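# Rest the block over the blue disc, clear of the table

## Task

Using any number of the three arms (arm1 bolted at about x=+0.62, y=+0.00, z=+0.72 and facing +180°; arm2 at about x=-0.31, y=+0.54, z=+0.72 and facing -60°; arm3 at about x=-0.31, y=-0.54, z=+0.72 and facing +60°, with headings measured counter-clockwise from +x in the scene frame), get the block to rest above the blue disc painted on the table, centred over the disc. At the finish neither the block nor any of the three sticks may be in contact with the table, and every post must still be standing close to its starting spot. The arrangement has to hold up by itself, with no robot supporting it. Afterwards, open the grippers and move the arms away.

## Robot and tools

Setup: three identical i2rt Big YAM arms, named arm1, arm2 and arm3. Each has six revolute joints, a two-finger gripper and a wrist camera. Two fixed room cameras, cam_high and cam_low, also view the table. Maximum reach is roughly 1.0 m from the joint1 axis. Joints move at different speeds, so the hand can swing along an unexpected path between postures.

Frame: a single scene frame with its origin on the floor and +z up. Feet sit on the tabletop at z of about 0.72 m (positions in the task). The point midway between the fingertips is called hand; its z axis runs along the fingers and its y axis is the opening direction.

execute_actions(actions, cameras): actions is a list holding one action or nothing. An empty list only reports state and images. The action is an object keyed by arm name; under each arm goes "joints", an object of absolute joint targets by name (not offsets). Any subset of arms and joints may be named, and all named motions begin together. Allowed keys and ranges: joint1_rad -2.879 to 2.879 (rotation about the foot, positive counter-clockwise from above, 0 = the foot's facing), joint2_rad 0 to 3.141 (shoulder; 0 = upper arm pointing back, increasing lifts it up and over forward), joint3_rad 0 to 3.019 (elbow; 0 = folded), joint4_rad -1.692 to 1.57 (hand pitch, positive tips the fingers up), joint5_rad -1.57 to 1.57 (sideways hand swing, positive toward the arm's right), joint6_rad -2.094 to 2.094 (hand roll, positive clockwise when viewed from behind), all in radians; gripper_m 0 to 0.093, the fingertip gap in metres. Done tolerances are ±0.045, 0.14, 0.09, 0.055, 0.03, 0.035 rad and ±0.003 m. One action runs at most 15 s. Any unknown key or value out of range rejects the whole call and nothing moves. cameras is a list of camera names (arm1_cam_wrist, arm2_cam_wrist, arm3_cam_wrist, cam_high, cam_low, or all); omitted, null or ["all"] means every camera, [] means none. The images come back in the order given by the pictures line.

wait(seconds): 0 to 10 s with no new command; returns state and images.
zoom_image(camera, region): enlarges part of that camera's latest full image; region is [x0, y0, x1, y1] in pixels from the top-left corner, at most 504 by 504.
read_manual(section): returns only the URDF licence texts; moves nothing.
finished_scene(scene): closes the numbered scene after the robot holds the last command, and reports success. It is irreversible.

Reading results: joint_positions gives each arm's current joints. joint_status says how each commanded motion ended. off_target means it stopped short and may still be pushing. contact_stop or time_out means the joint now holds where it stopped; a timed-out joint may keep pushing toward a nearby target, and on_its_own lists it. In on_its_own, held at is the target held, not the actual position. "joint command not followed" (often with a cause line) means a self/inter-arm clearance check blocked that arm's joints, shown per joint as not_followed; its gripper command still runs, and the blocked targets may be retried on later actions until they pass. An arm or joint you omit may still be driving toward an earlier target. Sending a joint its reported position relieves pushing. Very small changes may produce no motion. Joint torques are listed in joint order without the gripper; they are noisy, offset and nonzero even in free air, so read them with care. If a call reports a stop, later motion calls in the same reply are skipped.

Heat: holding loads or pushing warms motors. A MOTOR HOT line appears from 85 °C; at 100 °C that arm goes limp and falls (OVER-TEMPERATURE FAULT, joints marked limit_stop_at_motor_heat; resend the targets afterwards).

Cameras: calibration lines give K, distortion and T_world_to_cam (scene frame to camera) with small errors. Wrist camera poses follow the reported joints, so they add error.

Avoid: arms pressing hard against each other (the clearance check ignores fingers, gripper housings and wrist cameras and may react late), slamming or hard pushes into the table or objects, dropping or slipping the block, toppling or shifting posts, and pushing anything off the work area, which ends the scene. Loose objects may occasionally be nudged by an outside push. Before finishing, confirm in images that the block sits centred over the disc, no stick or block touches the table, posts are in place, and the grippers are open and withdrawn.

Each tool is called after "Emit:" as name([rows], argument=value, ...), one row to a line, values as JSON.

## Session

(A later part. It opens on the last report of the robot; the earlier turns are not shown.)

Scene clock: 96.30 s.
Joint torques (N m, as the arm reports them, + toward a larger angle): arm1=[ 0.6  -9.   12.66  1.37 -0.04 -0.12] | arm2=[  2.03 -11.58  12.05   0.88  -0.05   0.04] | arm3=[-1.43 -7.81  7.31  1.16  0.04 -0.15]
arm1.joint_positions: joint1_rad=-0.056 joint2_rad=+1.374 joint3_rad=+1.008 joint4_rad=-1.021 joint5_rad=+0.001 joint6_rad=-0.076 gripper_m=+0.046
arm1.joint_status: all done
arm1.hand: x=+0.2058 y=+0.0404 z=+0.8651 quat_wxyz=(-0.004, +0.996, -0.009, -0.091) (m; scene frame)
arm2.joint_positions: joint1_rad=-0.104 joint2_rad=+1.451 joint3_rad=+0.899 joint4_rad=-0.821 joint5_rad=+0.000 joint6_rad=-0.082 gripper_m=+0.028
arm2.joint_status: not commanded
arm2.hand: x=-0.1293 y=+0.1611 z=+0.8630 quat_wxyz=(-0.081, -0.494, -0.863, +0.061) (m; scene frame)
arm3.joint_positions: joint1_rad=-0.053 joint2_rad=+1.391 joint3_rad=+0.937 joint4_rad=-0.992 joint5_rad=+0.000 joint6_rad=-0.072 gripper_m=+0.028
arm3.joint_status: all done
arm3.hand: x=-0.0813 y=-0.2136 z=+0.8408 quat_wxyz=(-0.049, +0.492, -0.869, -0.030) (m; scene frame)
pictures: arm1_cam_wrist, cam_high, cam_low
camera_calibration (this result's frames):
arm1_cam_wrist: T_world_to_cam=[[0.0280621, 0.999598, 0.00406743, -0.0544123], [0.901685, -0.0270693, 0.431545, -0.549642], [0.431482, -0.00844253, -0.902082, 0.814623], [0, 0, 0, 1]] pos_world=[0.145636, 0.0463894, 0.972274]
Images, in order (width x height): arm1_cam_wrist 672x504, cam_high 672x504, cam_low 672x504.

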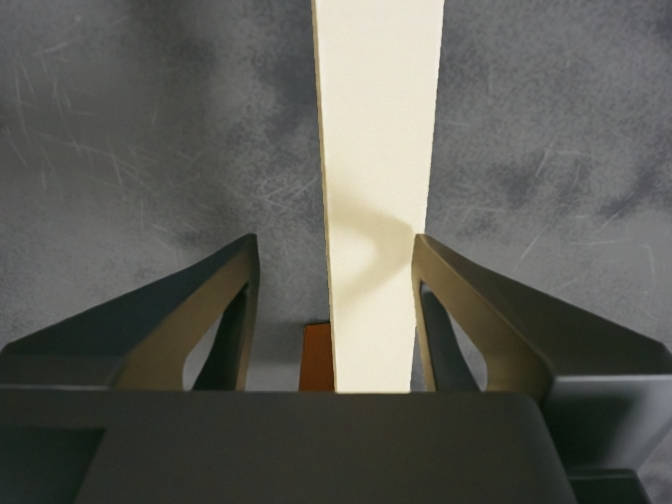

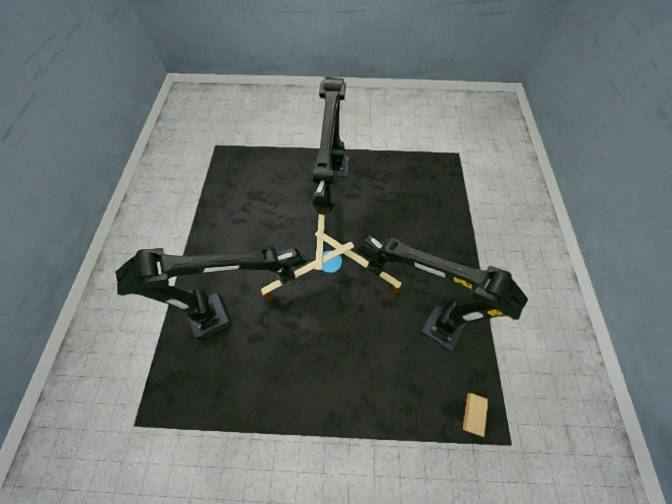

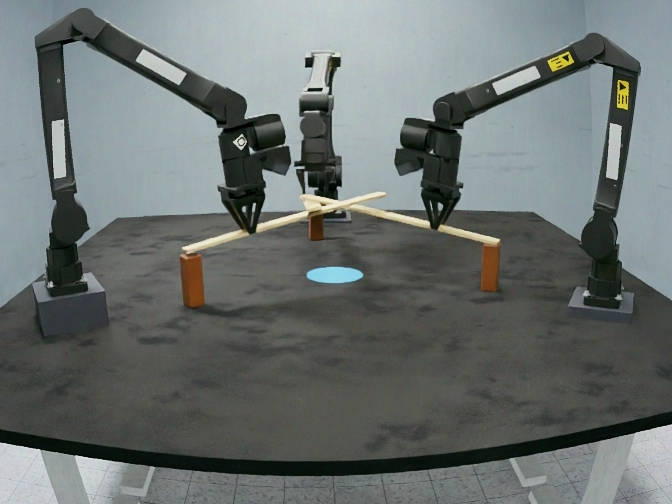

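Emit:
zoom_image(camera="cam_low", region=[280, 165, 400, 245])

Emit:
zoom_image(camera="cam_high", region=[280, 190, 400, 300])

Emit:
zoom_image(camera="cam_low", region=[420, 190, 530, 300])

Emit:
zoom_image(camera="cam_low", region=[160, 210, 260, 310])

Region (280, 165, 400, 245) of cam_low's 672x504 image, scaled by 4.200, with more detail than that image has.

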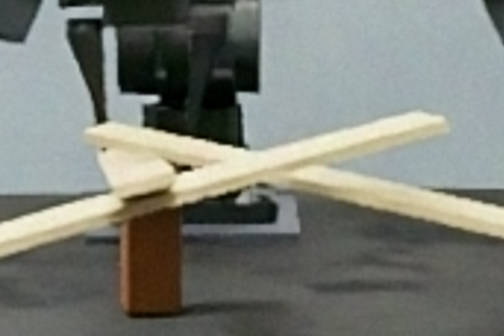

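Region (280, 190, 400, 300) of cam_high's 672x504 image, scaled by 4.200, with more detail than that image has; it fills the top 462 rows of this view, and the rest is white.

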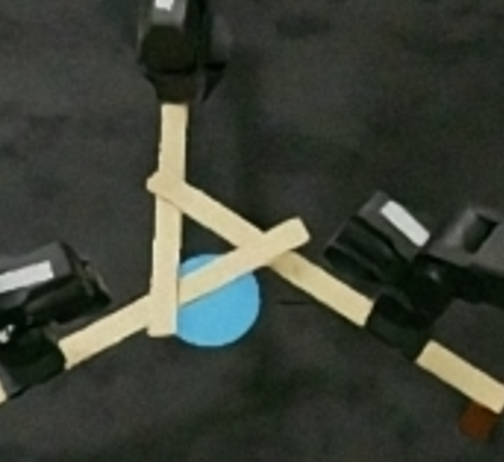

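Region (420, 190, 530, 300) of cam_low's 672x504 image, scaled by 4.582, with more detail than that image has.

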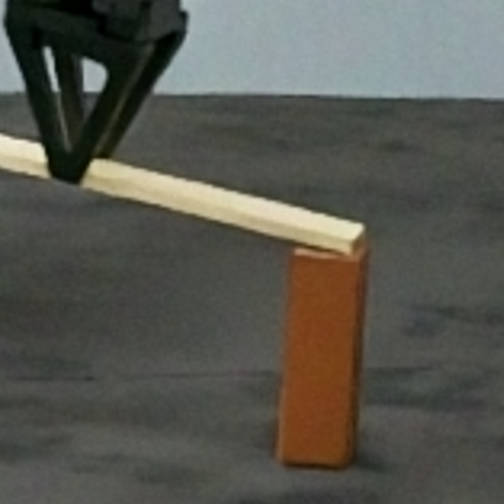

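Region (160, 210, 260, 310) of cam_low's 672x504 image, scaled by 5.040, with more detail than that image has.

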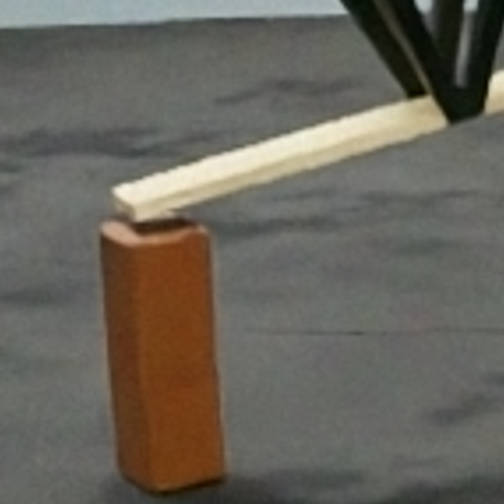

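Emit:
execute_actions([
  {"arm1": {"joints": {"gripper_m": 0.062, "joint1_rad": -0.09, "joint6_rad": -0.16}}},
], cameras=["cam_low", "arm1_cam_wrist"])

Scene clock: 100.13 s.
Joint torques (N m, as the arm reports them, + toward a larger angle): arm1=[-0.68 -9.17 12.71  1.36 -0.05 -0.13] | arm2=[  2.16 -12.47  11.95   1.06  -0.06   0.05] | arm3=[-0.95 -7.63  7.2   1.17  0.03 -0.16]
arm1.joint_positions: joint1_rad=-0.079 joint2_rad=+1.374 joint3_rad=+1.008 joint4_rad=-1.021 joint5_rad=+0.001 joint6_rad=-0.150 gripper_m=+0.062
arm1.joint_status: all done
arm1.hand: x=+0.2068 y=+0.0497 z=+0.8650 quat_wxyz=(-0.008, +0.996, +0.017, -0.091) (m; scene frame)
arm2.joint_positions: joint1_rad=-0.104 joint2_rad=+1.451 joint3_rad=+0.899 joint4_rad=-0.821 joint5_rad=+0.000 joint6_rad=-0.082 gripper_m=+0.028
arm2.joint_status: not commanded
arm2.hand: x=-0.1293 y=+0.1611 z=+0.8630 quat_wxyz=(-0.081, -0.494, -0.863, +0.061) (m; scene frame)
arm3.joint_positions: joint1_rad=-0.053 joint2_rad=+1.391 joint3_rad=+0.937 joint4_rad=-0.992 joint5_rad=+0.000 joint6_rad=-0.072 gripper_m=+0.028
arm3.joint_status: not commanded
arm3.hand: x=-0.0813 y=-0.2136 z=+0.8408 quat_wxyz=(-0.049, +0.492, -0.869, -0.030) (m; scene frame)
pictures: arm1_cam_wrist, cam_low
camera_calibration (this result's frames):
arm1_cam_wrist: T_world_to_cam=[[-0.0222011, 0.9996, 0.0175237, -0.0649964], [0.901607, 0.0124448, 0.432377, -0.552916], [0.431986, 0.0253988, -0.901523, 0.811933], [0, 0, 0, 1]] pos_world=[0.146326, 0.0512293, 0.972183]
Images, in order (width x height): arm1_cam_wrist 672x504, cam_low 672x504.

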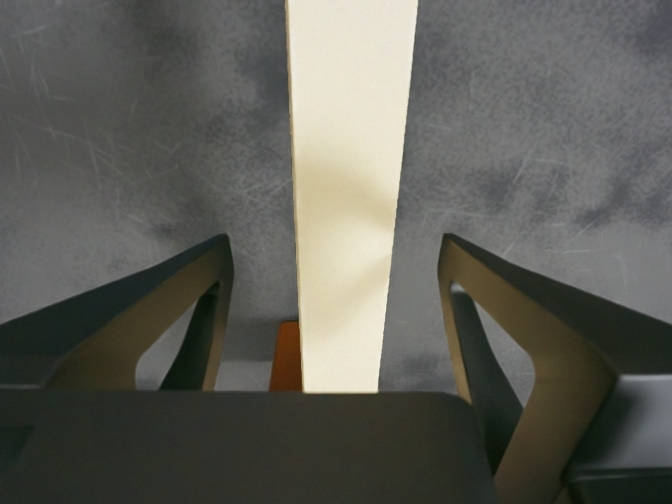

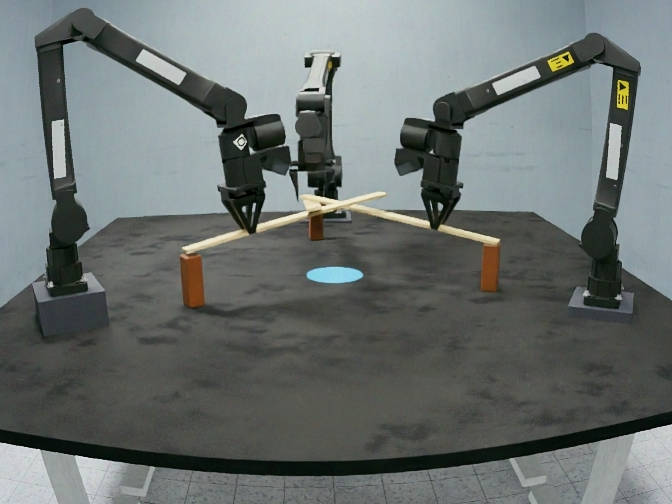

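Emit:
execute_actions([
  {"arm1": {"joints": {"joint2_rad": 1.416}}, "arm3": {"joints": {"joint2_rad": 1.338}}},
], cameras=["cam_low", "arm1_cam_wrist"])

Scene clock: 101.47 s.
Joint torques (N m, as the arm reports them, + toward a larger angle): arm1=[-0.63 -8.98 12.58  1.31 -0.05 -0.12] | arm2=[  2.05 -12.31  11.87   1.    -0.06   0.04] | arm3=[-1.47 -9.91  7.34  1.14  0.01 -0.14]
arm1.joint_positions: joint1_rad=-0.079 joint2_rad=+1.398 joint3_rad=+1.008 joint4_rad=-1.021 joint5_rad=+0.001 joint6_rad=-0.150 gripper_m=+0.062
arm1.joint_status: all done
arm1.hand: x=+0.2067 y=+0.0497 z=+0.8558 quat_wxyz=(-0.007, +0.997, +0.017, -0.080) (m; scene frame)
arm2.joint_positions: joint1_rad=-0.104 joint2_rad=+1.451 joint3_rad=+0.899 joint4_rad=-0.821 joint5_rad=+0.000 joint6_rad=-0.082 gripper_m=+0.028
arm2.joint_status: not commanded
arm2.hand: x=-0.1293 y=+0.1611 z=+0.8630 quat_wxyz=(-0.081, -0.494, -0.863, +0.061) (m; scene frame)
arm3.joint_positions: joint1_rad=-0.053 joint2_rad=+1.367 joint3_rad=+0.937 joint4_rad=-0.992 joint5_rad=+0.000 joint6_rad=-0.072 gripper_m=+0.028
arm3.joint_status: all done
arm3.hand: x=-0.0809 y=-0.2132 z=+0.8496 quat_wxyz=(-0.060, +0.492, -0.868, -0.035) (m; scene frame)
pictures: arm1_cam_wrist, cam_low
camera_calibration (this result's frames):
arm1_cam_wrist: T_world_to_cam=[[-0.0231421, 0.999629, 0.014381, -0.0618803], [0.891364, 0.0141176, 0.453069, -0.564588], [0.452697, 0.0233037, -0.89136, 0.790806], [0, 0, 0, 1]] pos_world=[0.143826, 0.0513993, 0.96158]
Images, in order (width x height): arm1_cam_wrist 672x504, cam_low 672x504.

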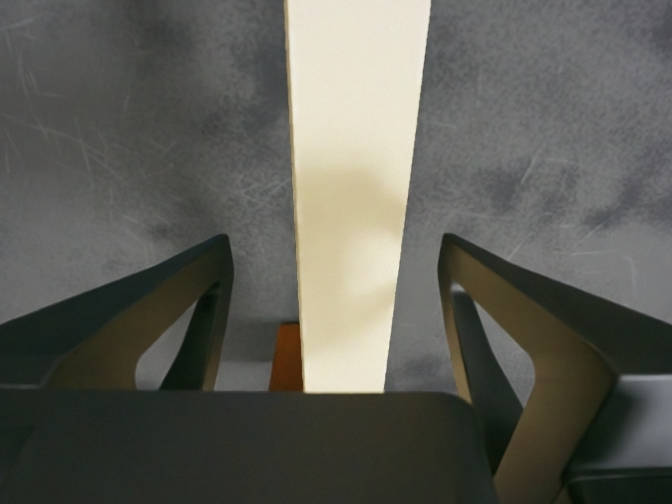

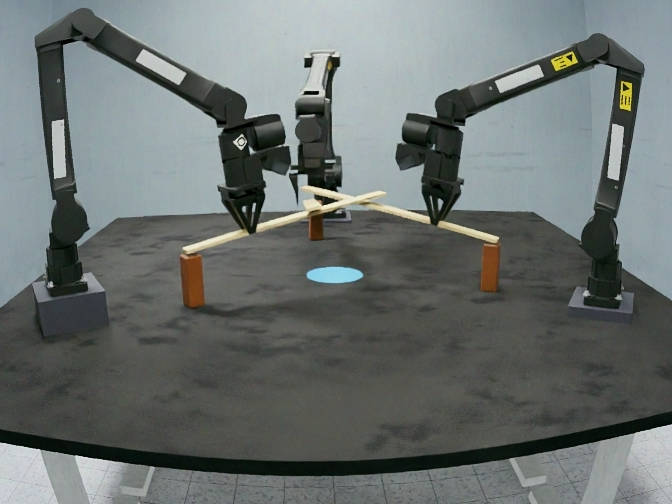

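Emit:
zoom_image(camera="cam_low", region=[280, 170, 360, 240])

Region (280, 170, 360, 240) of cam_low's 672x504 image, scaled by 6.300, with more detail than that image has; it fills the top 441 rows of this view, and the rest is white.

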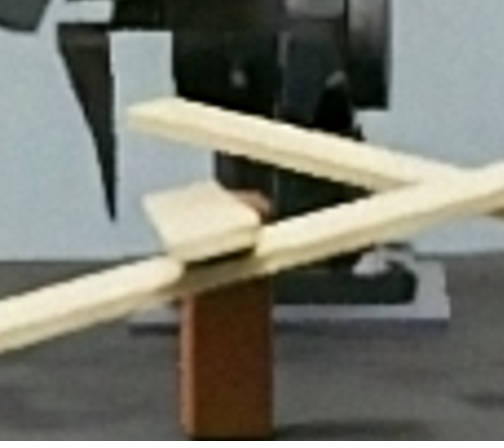

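Emit:
execute_actions([
  {"arm1": {"joints": {"joint2_rad": 1.432, "gripper_m": 0.048}}},
], cameras=["arm1_cam_wrist"])

Emit:
execute_actions([
  {"arm1": {"joints": {"gripper_m": 0.0}}},
], cameras=["cam_low", "arm1_cam_wrist", "cam_high"])

Scene clock: 103.77 s.
Joint torques (N m, as the arm reports them, + toward a larger angle): arm1=[-0.67 -9.06 12.46  1.28 -0.05 -0.12] | arm2=[  2.58 -11.7   11.92   0.99  -0.01   0.01] | arm3=[ -1.14 -10.21   7.42   1.18   0.01  -0.15]
arm1.joint_positions: joint1_rad=-0.079 joint2_rad=+1.411 joint3_rad=+1.008 joint4_rad=-1.021 joint5_rad=+0.001 joint6_rad=-0.150 gripper_m=+0.048
arm1.joint_status: all done
arm1.hand: x=+0.2068 y=+0.0496 z=+0.8506 quat_wxyz=(-0.006, +0.997, +0.017, -0.073) (m; scene frame)
arm2.joint_positions: joint1_rad=-0.104 joint2_rad=+1.451 joint3_rad=+0.899 joint4_rad=-0.821 joint5_rad=+0.000 joint6_rad=-0.082 gripper_m=+0.028
arm2.joint_status: not commanded
arm2.hand: x=-0.1293 y=+0.1611 z=+0.8630 quat_wxyz=(-0.081, -0.494, -0.863, +0.061) (m; scene frame)
arm3.joint_positions: joint1_rad=-0.053 joint2_rad=+1.367 joint3_rad=+0.937 joint4_rad=-0.992 joint5_rad=+0.000 joint6_rad=-0.072 gripper_m=+0.028
arm3.joint_status: not commanded
arm3.hand: x=-0.0809 y=-0.2132 z=+0.8496 quat_wxyz=(-0.060, +0.492, -0.868, -0.035) (m; scene frame)
pictures: arm1_cam_wrist
camera_calibration (this result's frames):
arm1_cam_wrist: T_world_to_cam=[[-0.0234332, 0.999647, 0.0125325, -0.060118], [0.885276, 0.0149247, 0.464827, -0.571051], [0.464476, 0.0219871, -0.885313, 0.778569], [0, 0, 0, 1]] pos_world=[0.142503, 0.051501, 0.95547]
Images, in order (width x height): arm1_cam_wrist 672x504.

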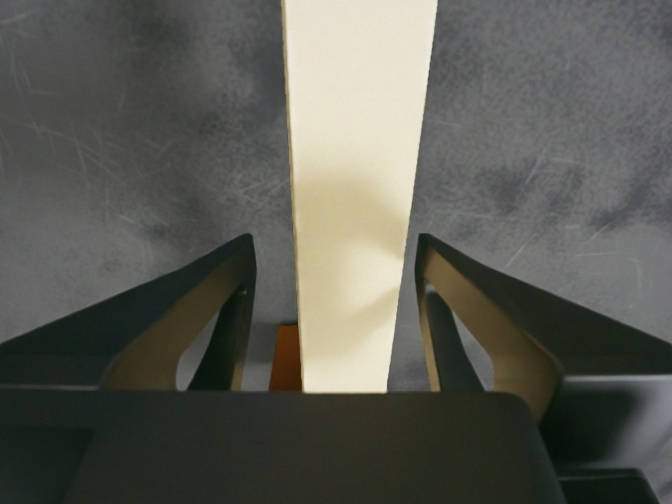

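Scene clock: 104.37 s.
Joint torques (N m, as the arm reports them, + toward a larger angle): arm1=[-0.62 -8.91 12.47  1.27 -0.05 -0.11] | arm2=[  2.34 -11.59  11.91   0.88  -0.04   0.04] | arm3=[ -1.14 -10.23   7.3    1.16   0.02  -0.14]
arm1.joint_positions: joint1_rad=-0.079 joint2_rad=+1.411 joint3_rad=+1.008 joint4_rad=-1.021 joint5_rad=+0.000 joint6_rad=-0.151 gripper_m=+0.028
arm1.joint_status: gripper_m off_target (ended at +0.028, target +0.000)
arm1.hand: x=+0.2068 y=+0.0495 z=+0.8506 quat_wxyz=(-0.006, +0.997, +0.017, -0.073) (m; scene frame)
arm2.joint_positions: joint1_rad=-0.104 joint2_rad=+1.451 joint3_rad=+0.899 joint4_rad=-0.821 joint5_rad=+0.000 joint6_rad=-0.082 gripper_m=+0.028
arm2.joint_status: not commanded
arm2.hand: x=-0.1293 y=+0.1611 z=+0.8630 quat_wxyz=(-0.081, -0.494, -0.863, +0.061) (m; scene frame)
arm3.joint_positions: joint1_rad=-0.053 joint2_rad=+1.367 joint3_rad=+0.937 joint4_rad=-0.992 joint5_rad=+0.000 joint6_rad=-0.072 gripper_m=+0.028
arm3.joint_status: not commanded
arm3.hand: x=-0.0809 y=-0.2132 z=+0.8496 quat_wxyz=(-0.060, +0.492, -0.868, -0.035) (m; scene frame)
pictures: arm1_cam_wrist, cam_high, cam_low
camera_calibration (this result's frames):
arm1_cam_wrist: T_world_to_cam=[[-0.0238656, 0.999641, 0.0122144, -0.0596927], [0.885288, 0.0154564, 0.464786, -0.571038], [0.464431, 0.0219056, -0.885339, 0.778609], [0, 0, 0, 1]] pos_world=[0.142498, 0.0514416, 0.955473]
Images, in order (width x height): arm1_cam_wrist 672x504, cam_high 672x504, cam_low 672x504.

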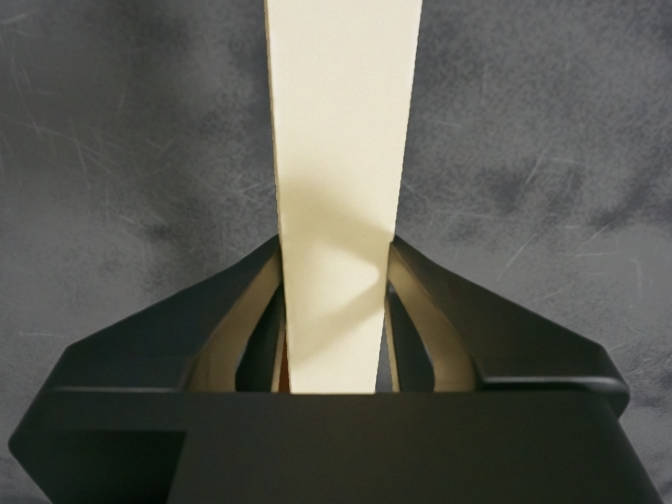

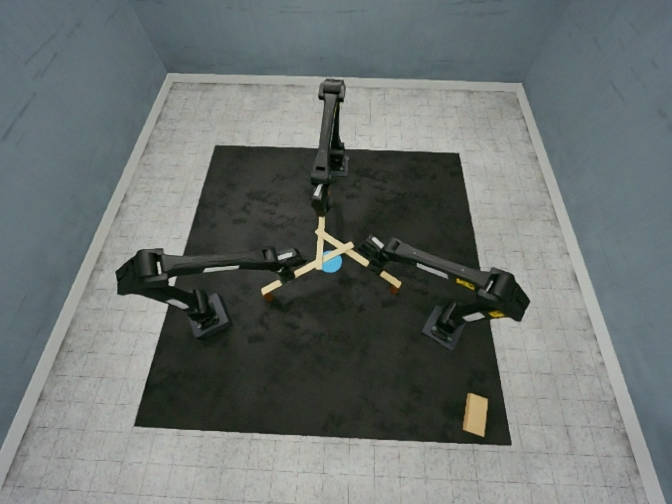

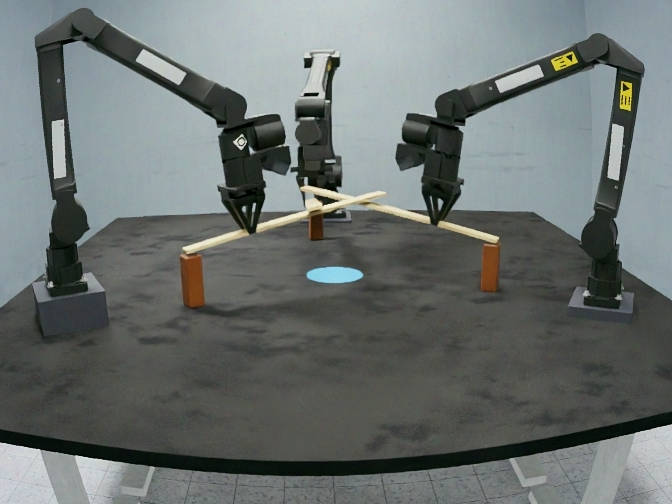

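Emit:
zoom_image(camera="cam_low", region=[280, 170, 400, 240])

Region (280, 170, 400, 240) of cam_low's 672x504 image, scaled by 4.200, with more detail than that image has; it fills the top 294 rows of this view, and the rest is white.

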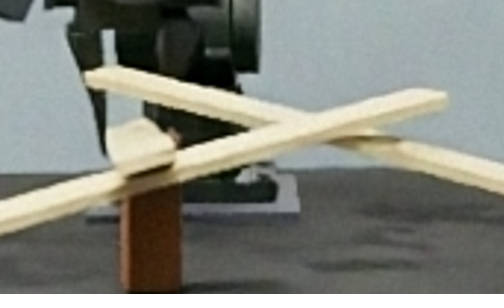

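Emit:
execute_actions([
  {"arm1": {"joints": {"joint2_rad": 1.366}}},
], cameras=["cam_low"])

Scene clock: 107.80 s.
Joint torques (N m, as the arm reports them, + toward a larger angle): arm1=[-0.63 -9.97 12.74  1.36 -0.04 -0.11] | arm2=[  2.46 -11.54  11.91   0.97   0.     0.02] | arm3=[ -0.9  -10.05   7.39   1.22   0.03  -0.16]
arm1.joint_positions: joint1_rad=-0.079 joint2_rad=+1.368 joint3_rad=+1.008 joint4_rad=-1.021 joint5_rad=+0.000 joint6_rad=-0.151 gripper_m=+0.028
arm1.joint_status: all done
arm1.hand: x=+0.2068 y=+0.0497 z=+0.8676 quat_wxyz=(-0.009, +0.995, +0.017, -0.094) (m; scene frame)
arm2.joint_positions: joint1_rad=-0.104 joint2_rad=+1.451 joint3_rad=+0.899 joint4_rad=-0.821 joint5_rad=+0.000 joint6_rad=-0.082 gripper_m=+0.028
arm2.joint_status: not commanded
arm2.hand: x=-0.1293 y=+0.1611 z=+0.8630 quat_wxyz=(-0.081, -0.494, -0.863, +0.061) (m; scene frame)
arm3.joint_positions: joint1_rad=-0.053 joint2_rad=+1.367 joint3_rad=+0.937 joint4_rad=-0.990 joint5_rad=+0.000 joint6_rad=-0.072 gripper_m=+0.028
arm3.joint_status: not commanded
arm3.hand: x=-0.0806 y=-0.2128 z=+0.8496 quat_wxyz=(-0.061, +0.492, -0.868, -0.035) (m; scene frame)
pictures: cam_low
Images, in order (width x height): cam_low 672x504.

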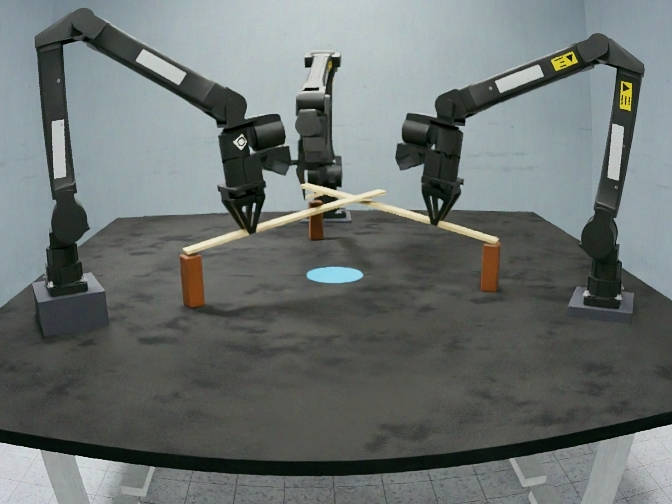

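Emit:
execute_actions([
  {"arm1": {"joints": {"joint2_rad": 1.402, "joint1_rad": -0.047, "joint6_rad": -0.075}}},
], cameras=["cam_low", "cam_high", "arm1_cam_wrist"])

Scene clock: 109.03 s.
Joint torques (N m, as the arm reports them, + toward a larger angle): arm1=[ 1.35 -9.07 12.63  1.34 -0.03  0.09] | arm2=[  2.43 -12.53  11.95   1.09  -0.03   0.02] | arm3=[ -1.08 -10.25   7.4    1.14   0.01  -0.15]
arm1.joint_positions: joint1_rad=-0.059 joint2_rad=+1.386 joint3_rad=+1.008 joint4_rad=-1.021 joint5_rad=+0.000 joint6_rad=-0.085 gripper_m=+0.028
arm1.joint_status: all done
arm1.hand: x=+0.2058 y=+0.0413 z=+0.8604 quat_wxyz=(-0.004, +0.996, -0.005, -0.086) (m; scene frame)
arm2.joint_positions: joint1_rad=-0.104 joint2_rad=+1.451 joint3_rad=+0.899 joint4_rad=-0.821 joint5_rad=+0.000 joint6_rad=-0.082 gripper_m=+0.028
arm2.joint_status: not commanded
arm2.hand: x=-0.1293 y=+0.1611 z=+0.8630 quat_wxyz=(-0.081, -0.494, -0.863, +0.061) (m; scene frame)
arm3.joint_positions: joint1_rad=-0.053 joint2_rad=+1.367 joint3_rad=+0.937 joint4_rad=-0.990 joint5_rad=+0.000 joint6_rad=-0.072 gripper_m=+0.028
arm3.joint_status: not commanded
arm3.hand: x=-0.0806 y=-0.2128 z=+0.8496 quat_wxyz=(-0.061, +0.492, -0.868, -0.035) (m; scene frame)
pictures: arm1_cam_wrist, cam_high, cam_low
camera_calibration (this result's frames):
arm1_cam_wrist: T_world_to_cam=[[0.0207475, 0.999774, 0.00455065, -0.0541593], [0.896686, -0.0206209, 0.442187, -0.556033], [0.442181, -0.0050938, -0.896911, 0.803612], [0, 0, 0, 1]] pos_world=[0.144368, 0.0467746, 0.966886]
Images, in order (width x height): arm1_cam_wrist 672x504, cam_high 672x504, cam_low 672x504.

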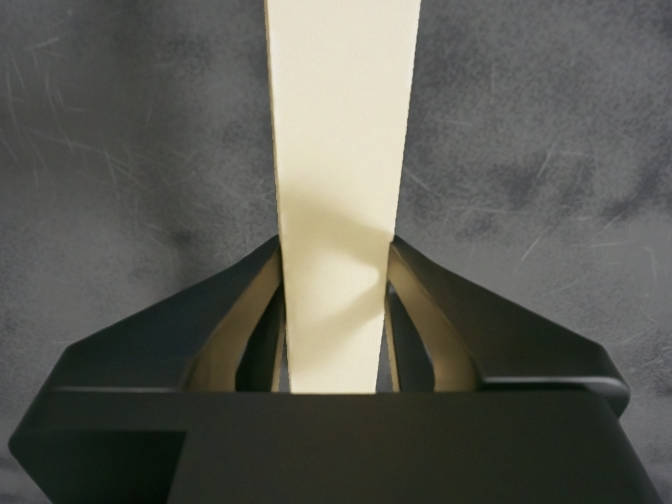

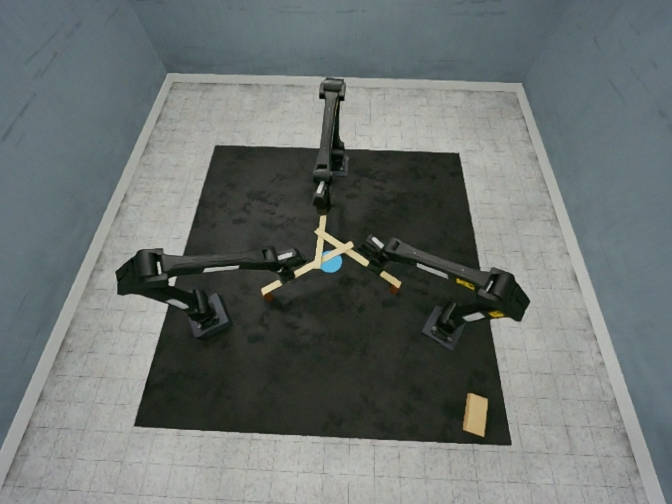

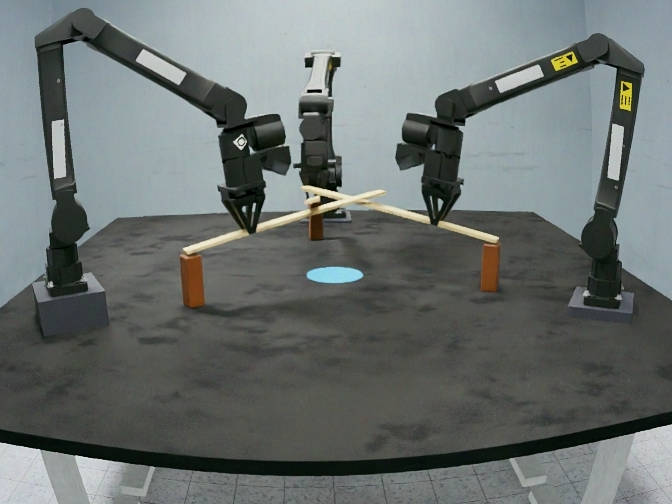

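Emit:
zoom_image(camera="cam_low", region=[285, 170, 395, 245])

Emit:
zoom_image(camera="cam_low", region=[420, 190, 530, 300])

Emit:
zoom_image(camera="cam_low", region=[160, 210, 260, 310])

Emit:
zoom_image(camera="cam_high", region=[250, 195, 420, 310])

Region (285, 170, 395, 245) of cam_low's 672x504 image, scaled by 4.582, with more detail than that image has; it fills the top 344 rows of this view, and the rest is white.

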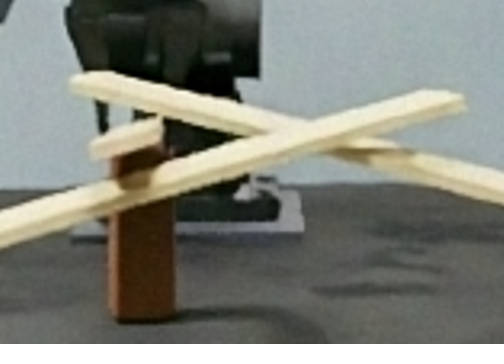

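Region (420, 190, 530, 300) of cam_low's 672x504 image, scaled by 4.582, with more detail than that image has.

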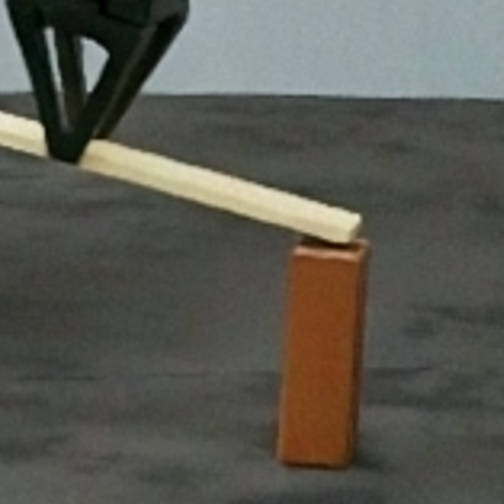

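Region (160, 210, 260, 310) of cam_low's 672x504 image, scaled by 5.040, with more detail than that image has.

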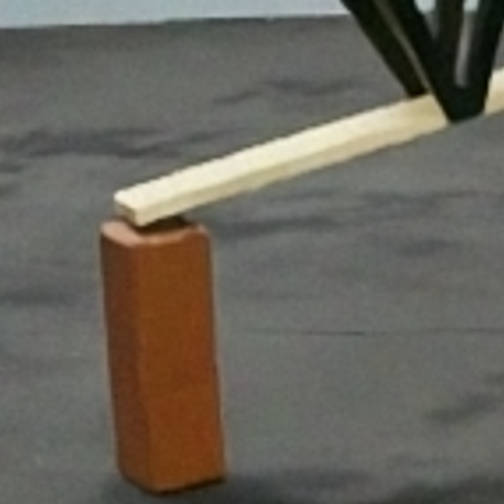

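Region (250, 195, 420, 310) of cam_high's 672x504 image, scaled by 2.965, with more detail than that image has; it fills the top 341 rows of this view, and the rest is white.

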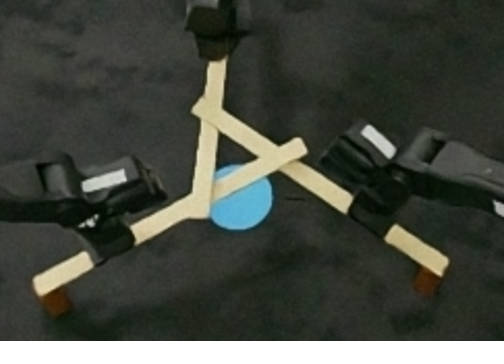

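Emit:
execute_actions([
  {"arm1": {"joints": {"joint1_rad": -0.031}}},
], cameras=[])

Emit:
execute_actions([
  {"arm1": {"joints": {"joint2_rad": 1.415}}},
], cameras=["cam_low", "cam_high"])

Scene clock: 111.27 s.
Joint torques (N m, as the arm reports them, + toward a larger angle): arm1=[ 1.38 -9.04 12.63  1.34 -0.04  0.09] | arm2=[  2.76 -11.91  11.99   0.96  -0.05   0.  ] | arm3=[ -1.21 -10.18   7.39   1.16   0.02  -0.14]
arm1.joint_positions: joint1_rad=-0.043 joint2_rad=+1.386 joint3_rad=+1.008 joint4_rad=-1.021 joint5_rad=+0.000 joint6_rad=-0.085 gripper_m=+0.028
arm1.joint_status: all done
arm1.hand: x=+0.2052 y=+0.0348 z=+0.8605 quat_wxyz=(-0.003, +0.996, +0.002, -0.086) (m; scene frame)
arm2.joint_positions: joint1_rad=-0.104 joint2_rad=+1.451 joint3_rad=+0.899 joint4_rad=-0.821 joint5_rad=+0.000 joint6_rad=-0.082 gripper_m=+0.028
arm2.joint_status: not commanded
arm2.hand: x=-0.1293 y=+0.1611 z=+0.8630 quat_wxyz=(-0.081, -0.494, -0.863, +0.061) (m; scene frame)
arm3.joint_positions: joint1_rad=-0.053 joint2_rad=+1.367 joint3_rad=+0.937 joint4_rad=-0.990 joint5_rad=+0.000 joint6_rad=-0.072 gripper_m=+0.028
arm3.joint_status: not commanded
arm3.hand: x=-0.0806 y=-0.2128 z=+0.8496 quat_wxyz=(-0.061, +0.492, -0.868, -0.035) (m; scene frame)
pictures: none
No camera images: the call's "cameras" was empty. Leave "cameras" out to get every camera's image.

Scene clock: 111.87 s.
Joint torques (N m, as the arm reports them, + toward a larger angle): arm1=[ 1.36 -9.04 12.53  1.32 -0.04  0.09] | arm2=[  2.32 -11.96  11.87   0.95  -0.02   0.01] | arm3=[ -1.3  -10.41   7.37   1.16   0.03  -0.15]
arm1.joint_positions: joint1_rad=-0.043 joint2_rad=+1.397 joint3_rad=+1.008 joint4_rad=-1.021 joint5_rad=+0.000 joint6_rad=-0.085 gripper_m=+0.028
arm1.joint_status: all done
arm1.hand: x=+0.2052 y=+0.0347 z=+0.8563 quat_wxyz=(-0.003, +0.997, +0.002, -0.080) (m; scene frame)
arm2.joint_positions: joint1_rad=-0.104 joint2_rad=+1.451 joint3_rad=+0.899 joint4_rad=-0.821 joint5_rad=+0.000 joint6_rad=-0.082 gripper_m=+0.028
arm2.joint_status: not commanded
arm2.hand: x=-0.1293 y=+0.1611 z=+0.8630 quat_wxyz=(-0.081, -0.494, -0.863, +0.061) (m; scene frame)
arm3.joint_positions: joint1_rad=-0.053 joint2_rad=+1.367 joint3_rad=+0.937 joint4_rad=-0.990 joint5_rad=+0.000 joint6_rad=-0.072 gripper_m=+0.028
arm3.joint_status: not commanded
arm3.hand: x=-0.0806 y=-0.2128 z=+0.8496 quat_wxyz=(-0.061, +0.492, -0.868, -0.035) (m; scene frame)
pictures: cam_high, cam_low
Images, in order (width x height): cam_high 672x504, cam_low 672x504.

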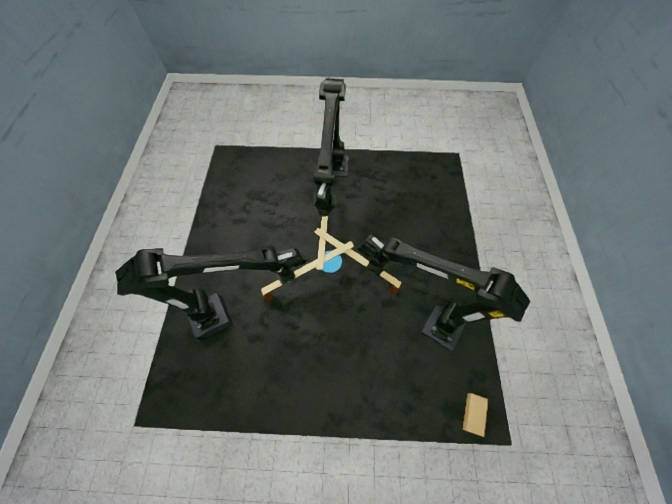

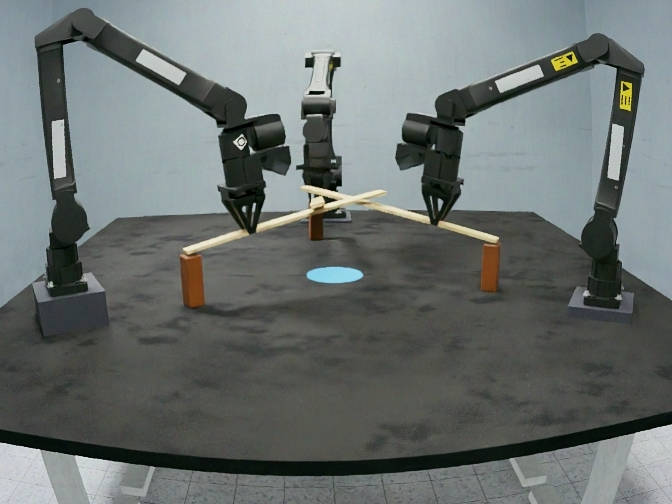

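Emit:
zoom_image(camera="cam_low", region=[290, 175, 360, 245])

Region (290, 175, 360, 245) of cam_low's 672x504 image, scaled by 7.200, with more detail than that image has.

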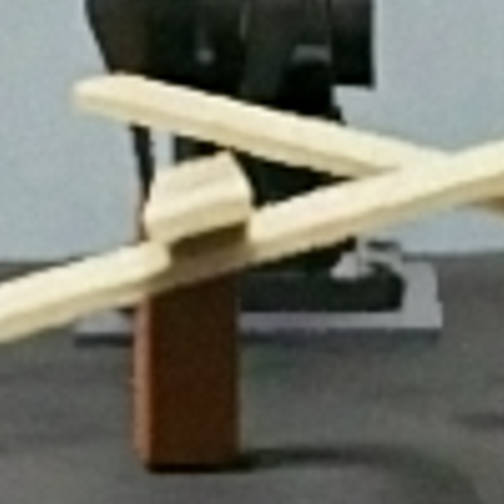

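Emit:
execute_actions([
  {"arm1": {"joints": {"gripper_m": 0.038}}, "arm3": {"joints": {"joint2_rad": 1.389}}},
], cameras=["cam_low", "arm1_cam_wrist"])

Scene clock: 112.97 s.
Joint torques (N m, as the arm reports them, + toward a larger angle): arm1=[ 1.32 -9.06 12.58  1.3  -0.04  0.09] | arm2=[  1.76 -12.6   12.01   0.96  -0.04   0.05] | arm3=[-1.05 -6.63  7.28  1.12  0.02 -0.13]
arm1.joint_positions: joint1_rad=-0.043 joint2_rad=+1.397 joint3_rad=+1.008 joint4_rad=-1.021 joint5_rad=+0.000 joint6_rad=-0.085 gripper_m=+0.038
arm1.joint_status: all done
arm1.hand: x=+0.2052 y=+0.0347 z=+0.8563 quat_wxyz=(-0.003, +0.997, +0.002, -0.080) (m; scene frame)
arm2.joint_positions: joint1_rad=-0.104 joint2_rad=+1.451 joint3_rad=+0.899 joint4_rad=-0.821 joint5_rad=+0.000 joint6_rad=-0.082 gripper_m=+0.028
arm2.joint_status: not commanded
arm2.hand: x=-0.1293 y=+0.1611 z=+0.8630 quat_wxyz=(-0.081, -0.494, -0.863, +0.061) (m; scene frame)
arm3.joint_positions: joint1_rad=-0.053 joint2_rad=+1.374 joint3_rad=+0.937 joint4_rad=-0.990 joint5_rad=+0.000 joint6_rad=-0.072 gripper_m=+0.028
arm3.joint_status: all done
arm3.hand: x=-0.0807 y=-0.2129 z=+0.8469 quat_wxyz=(-0.057, +0.492, -0.868, -0.034) (m; scene frame)
pictures: arm1_cam_wrist, cam_low
camera_calibration (this result's frames):
arm1_cam_wrist: T_world_to_cam=[[0.00572829, 0.999977, 0.00363227, -0.043749], [0.892197, -0.00675124, 0.451596, -0.561434], [0.45161, 0.000653831, -0.892215, 0.793948], [0, 0, 0, 1]] pos_world=[0.142606, 0.0394385, 0.962073]
Images, in order (width x height): arm1_cam_wrist 672x504, cam_low 672x504.

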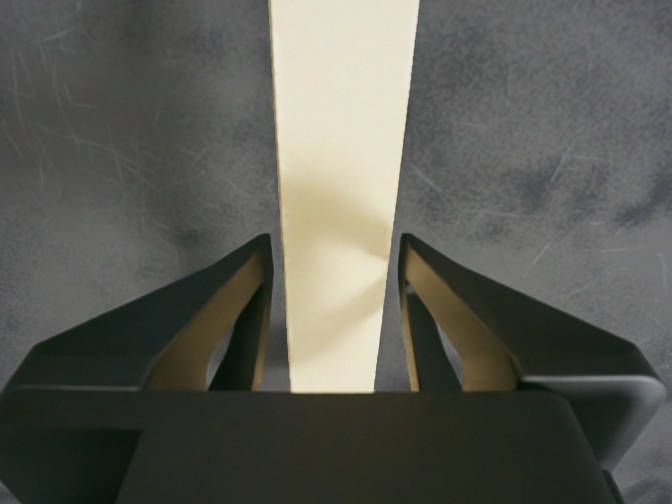

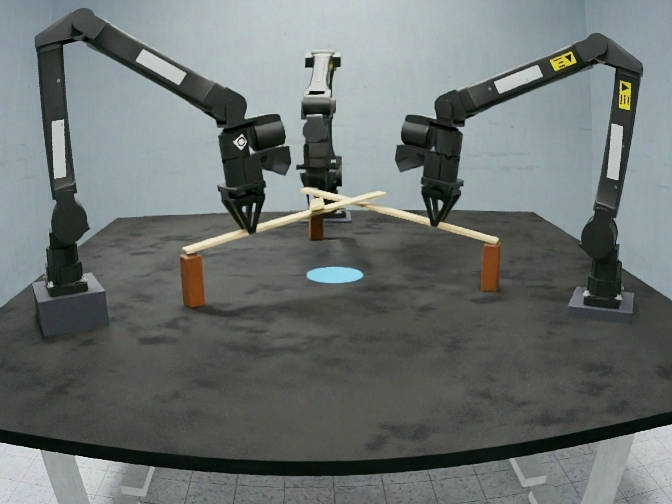

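Emit:
zoom_image(camera="cam_low", region=[290, 175, 390, 245])

Emit:
zoom_image(camera="cam_low", region=[430, 200, 520, 270])

Region (290, 175, 390, 245) of cam_low's 672x504 image, scaled by 5.040, with more detail than that image has; it fills the top 353 rows of this view, and the rest is white.

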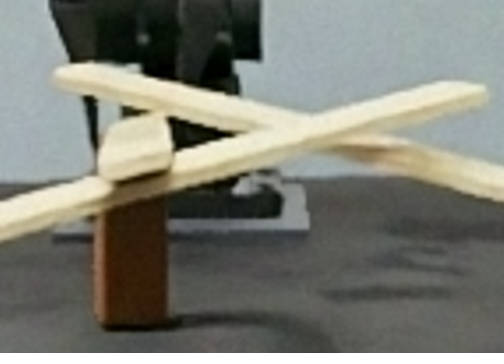

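Region (430, 200, 520, 270) of cam_low's 672x504 image, scaled by 5.600, with more detail than that image has.

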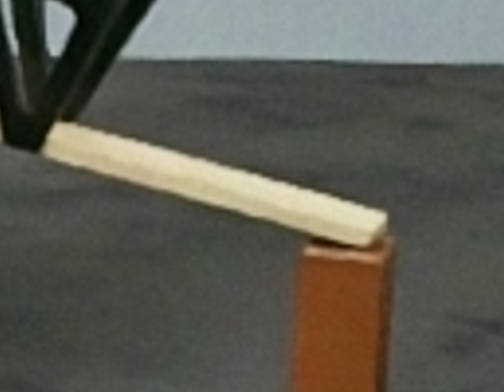

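Emit:
execute_actions([
  {"arm1": {"joints": {"joint2_rad": 1.44}}, "arm3": {"joints": {"joint2_rad": 1.398}}},
], cameras=["cam_low", "arm1_cam_wrist"])

Scene clock: 114.10 s.
Joint torques (N m, as the arm reports them, + toward a larger angle): arm1=[ 1.37 -9.15 12.39  1.26 -0.04  0.08] | arm2=[  2.57 -11.89  12.04   0.98  -0.05   0.03] | arm3=[-1.05 -6.95  7.27  1.17  0.02 -0.15]
arm1.joint_positions: joint1_rad=-0.043 joint2_rad=+1.422 joint3_rad=+1.008 joint4_rad=-1.021 joint5_rad=+0.000 joint6_rad=-0.085 gripper_m=+0.038
arm1.joint_status: all done
arm1.hand: x=+0.2054 y=+0.0346 z=+0.8465 quat_wxyz=(-0.002, +0.998, +0.002, -0.068) (m; scene frame)
arm2.joint_positions: joint1_rad=-0.104 joint2_rad=+1.451 joint3_rad=+0.899 joint4_rad=-0.821 joint5_rad=+0.000 joint6_rad=-0.082 gripper_m=+0.028
arm2.joint_status: not commanded
arm2.hand: x=-0.1293 y=+0.1611 z=+0.8630 quat_wxyz=(-0.081, -0.494, -0.863, +0.061) (m; scene frame)
arm3.joint_positions: joint1_rad=-0.053 joint2_rad=+1.384 joint3_rad=+0.937 joint4_rad=-0.990 joint5_rad=+0.000 joint6_rad=-0.072 gripper_m=+0.028
arm3.joint_status: all done
arm3.hand: x=-0.0809 y=-0.2131 z=+0.8434 quat_wxyz=(-0.053, +0.492, -0.868, -0.032) (m; scene frame)
pictures: arm1_cam_wrist, cam_low
camera_calibration (this result's frames):
arm1_cam_wrist: T_world_to_cam=[[0.00545134, 0.999984, 0.0017948, -0.0420046], [0.880765, -0.00565132, 0.47352, -0.573435], [0.473522, -0.00100052, -0.880781, 0.771022], [0, 0, 0, 1]] pos_world=[0.140195, 0.0395347, 0.95071]
Images, in order (width x height): arm1_cam_wrist 672x504, cam_low 672x504.

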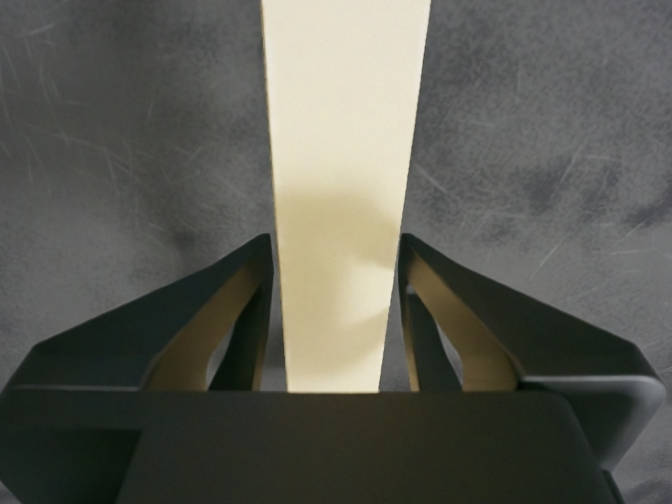

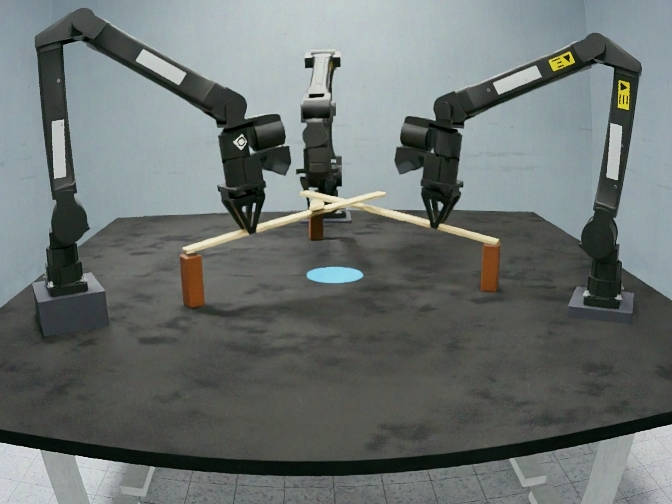

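Emit:
execute_actions([
  {"arm3": {"joints": {"gripper_m": 0.039}}},
], cameras=["cam_low", "arm3_cam_wrist", "arm1_cam_wrist"])

Scene clock: 115.17 s.
Joint torques (N m, as the arm reports them, + toward a larger angle): arm1=[ 1.39 -9.23 12.42  1.25 -0.04  0.09] | arm2=[  1.85 -11.8   12.11   0.95  -0.03   0.02] | arm3=[-1.03 -7.32  7.3   1.06  0.05 -0.14]
arm1.joint_positions: joint1_rad=-0.043 joint2_rad=+1.422 joint3_rad=+1.008 joint4_rad=-1.021 joint5_rad=+0.000 joint6_rad=-0.085 gripper_m=+0.038
arm1.joint_status: not commanded
arm1.hand: x=+0.2054 y=+0.0346 z=+0.8465 quat_wxyz=(-0.002, +0.998, +0.002, -0.068) (m; scene frame)
arm2.joint_positions: joint1_rad=-0.104 joint2_rad=+1.451 joint3_rad=+0.899 joint4_rad=-0.821 joint5_rad=+0.000 joint6_rad=-0.082 gripper_m=+0.028
arm2.joint_status: not commanded
arm2.hand: x=-0.1293 y=+0.1611 z=+0.8630 quat_wxyz=(-0.081, -0.494, -0.863, +0.061) (m; scene frame)
arm3.joint_positions: joint1_rad=-0.053 joint2_rad=+1.384 joint3_rad=+0.937 joint4_rad=-0.990 joint5_rad=+0.000 joint6_rad=-0.072 gripper_m=+0.039
arm3.joint_status: all done
arm3.hand: x=-0.0809 y=-0.2131 z=+0.8434 quat_wxyz=(-0.053, +0.492, -0.868, -0.032) (m; scene frame)
pictures: arm1_cam_wrist, arm3_cam_wrist, cam_low
camera_calibration (this result's frames):
arm1_cam_wrist: T_world_to_cam=[[0.00545134, 0.999984, 0.0017948, -0.0420046], [0.880765, -0.00565132, 0.47352, -0.573435], [0.473522, -0.00100052, -0.880781, 0.771022], [0, 0, 0, 1]] pos_world=[0.140195, 0.0395347, 0.95071]
arm3_cam_wrist: T_world_to_cam=[[0.848457, -0.529264, 0.00104112, -0.040442], [-0.467803, -0.749007, 0.469201, -0.590394], [-0.247551, -0.398583, -0.883091, 0.764775], [0, 0, 0, 1]] pos_world=[-0.052554, -0.158787, 0.952422]
Images, in order (width x height): arm1_cam_wrist 672x504, arm3_cam_wrist 672x504, cam_low 672x504.

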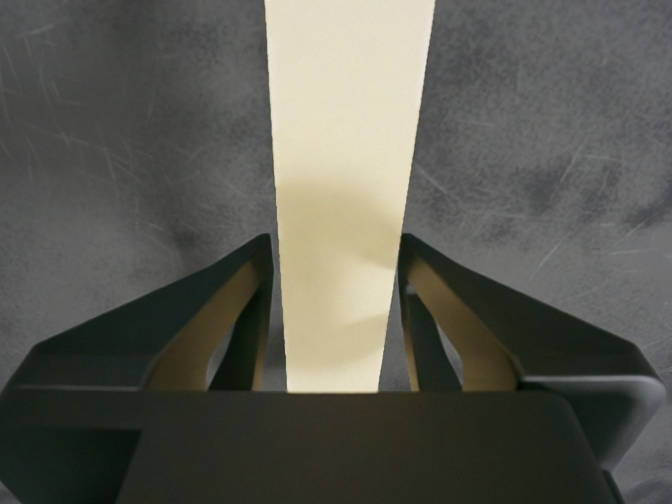

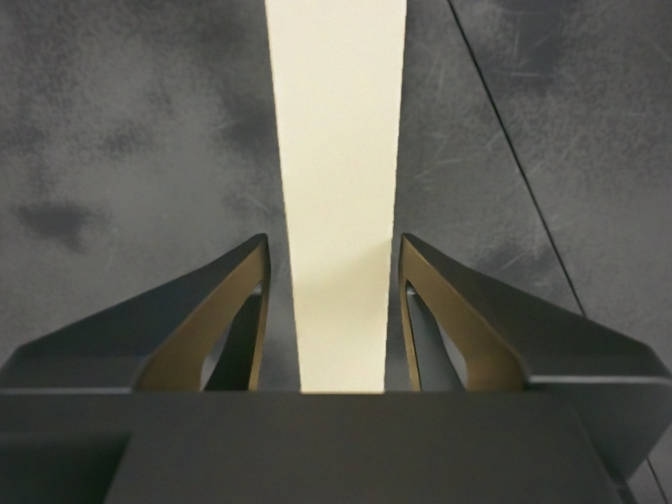

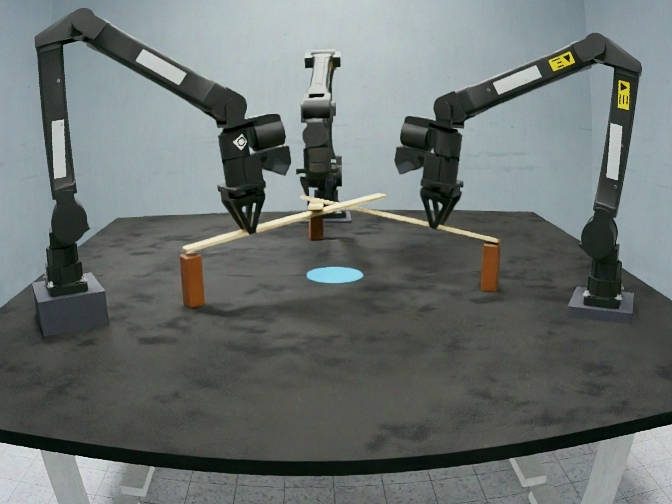

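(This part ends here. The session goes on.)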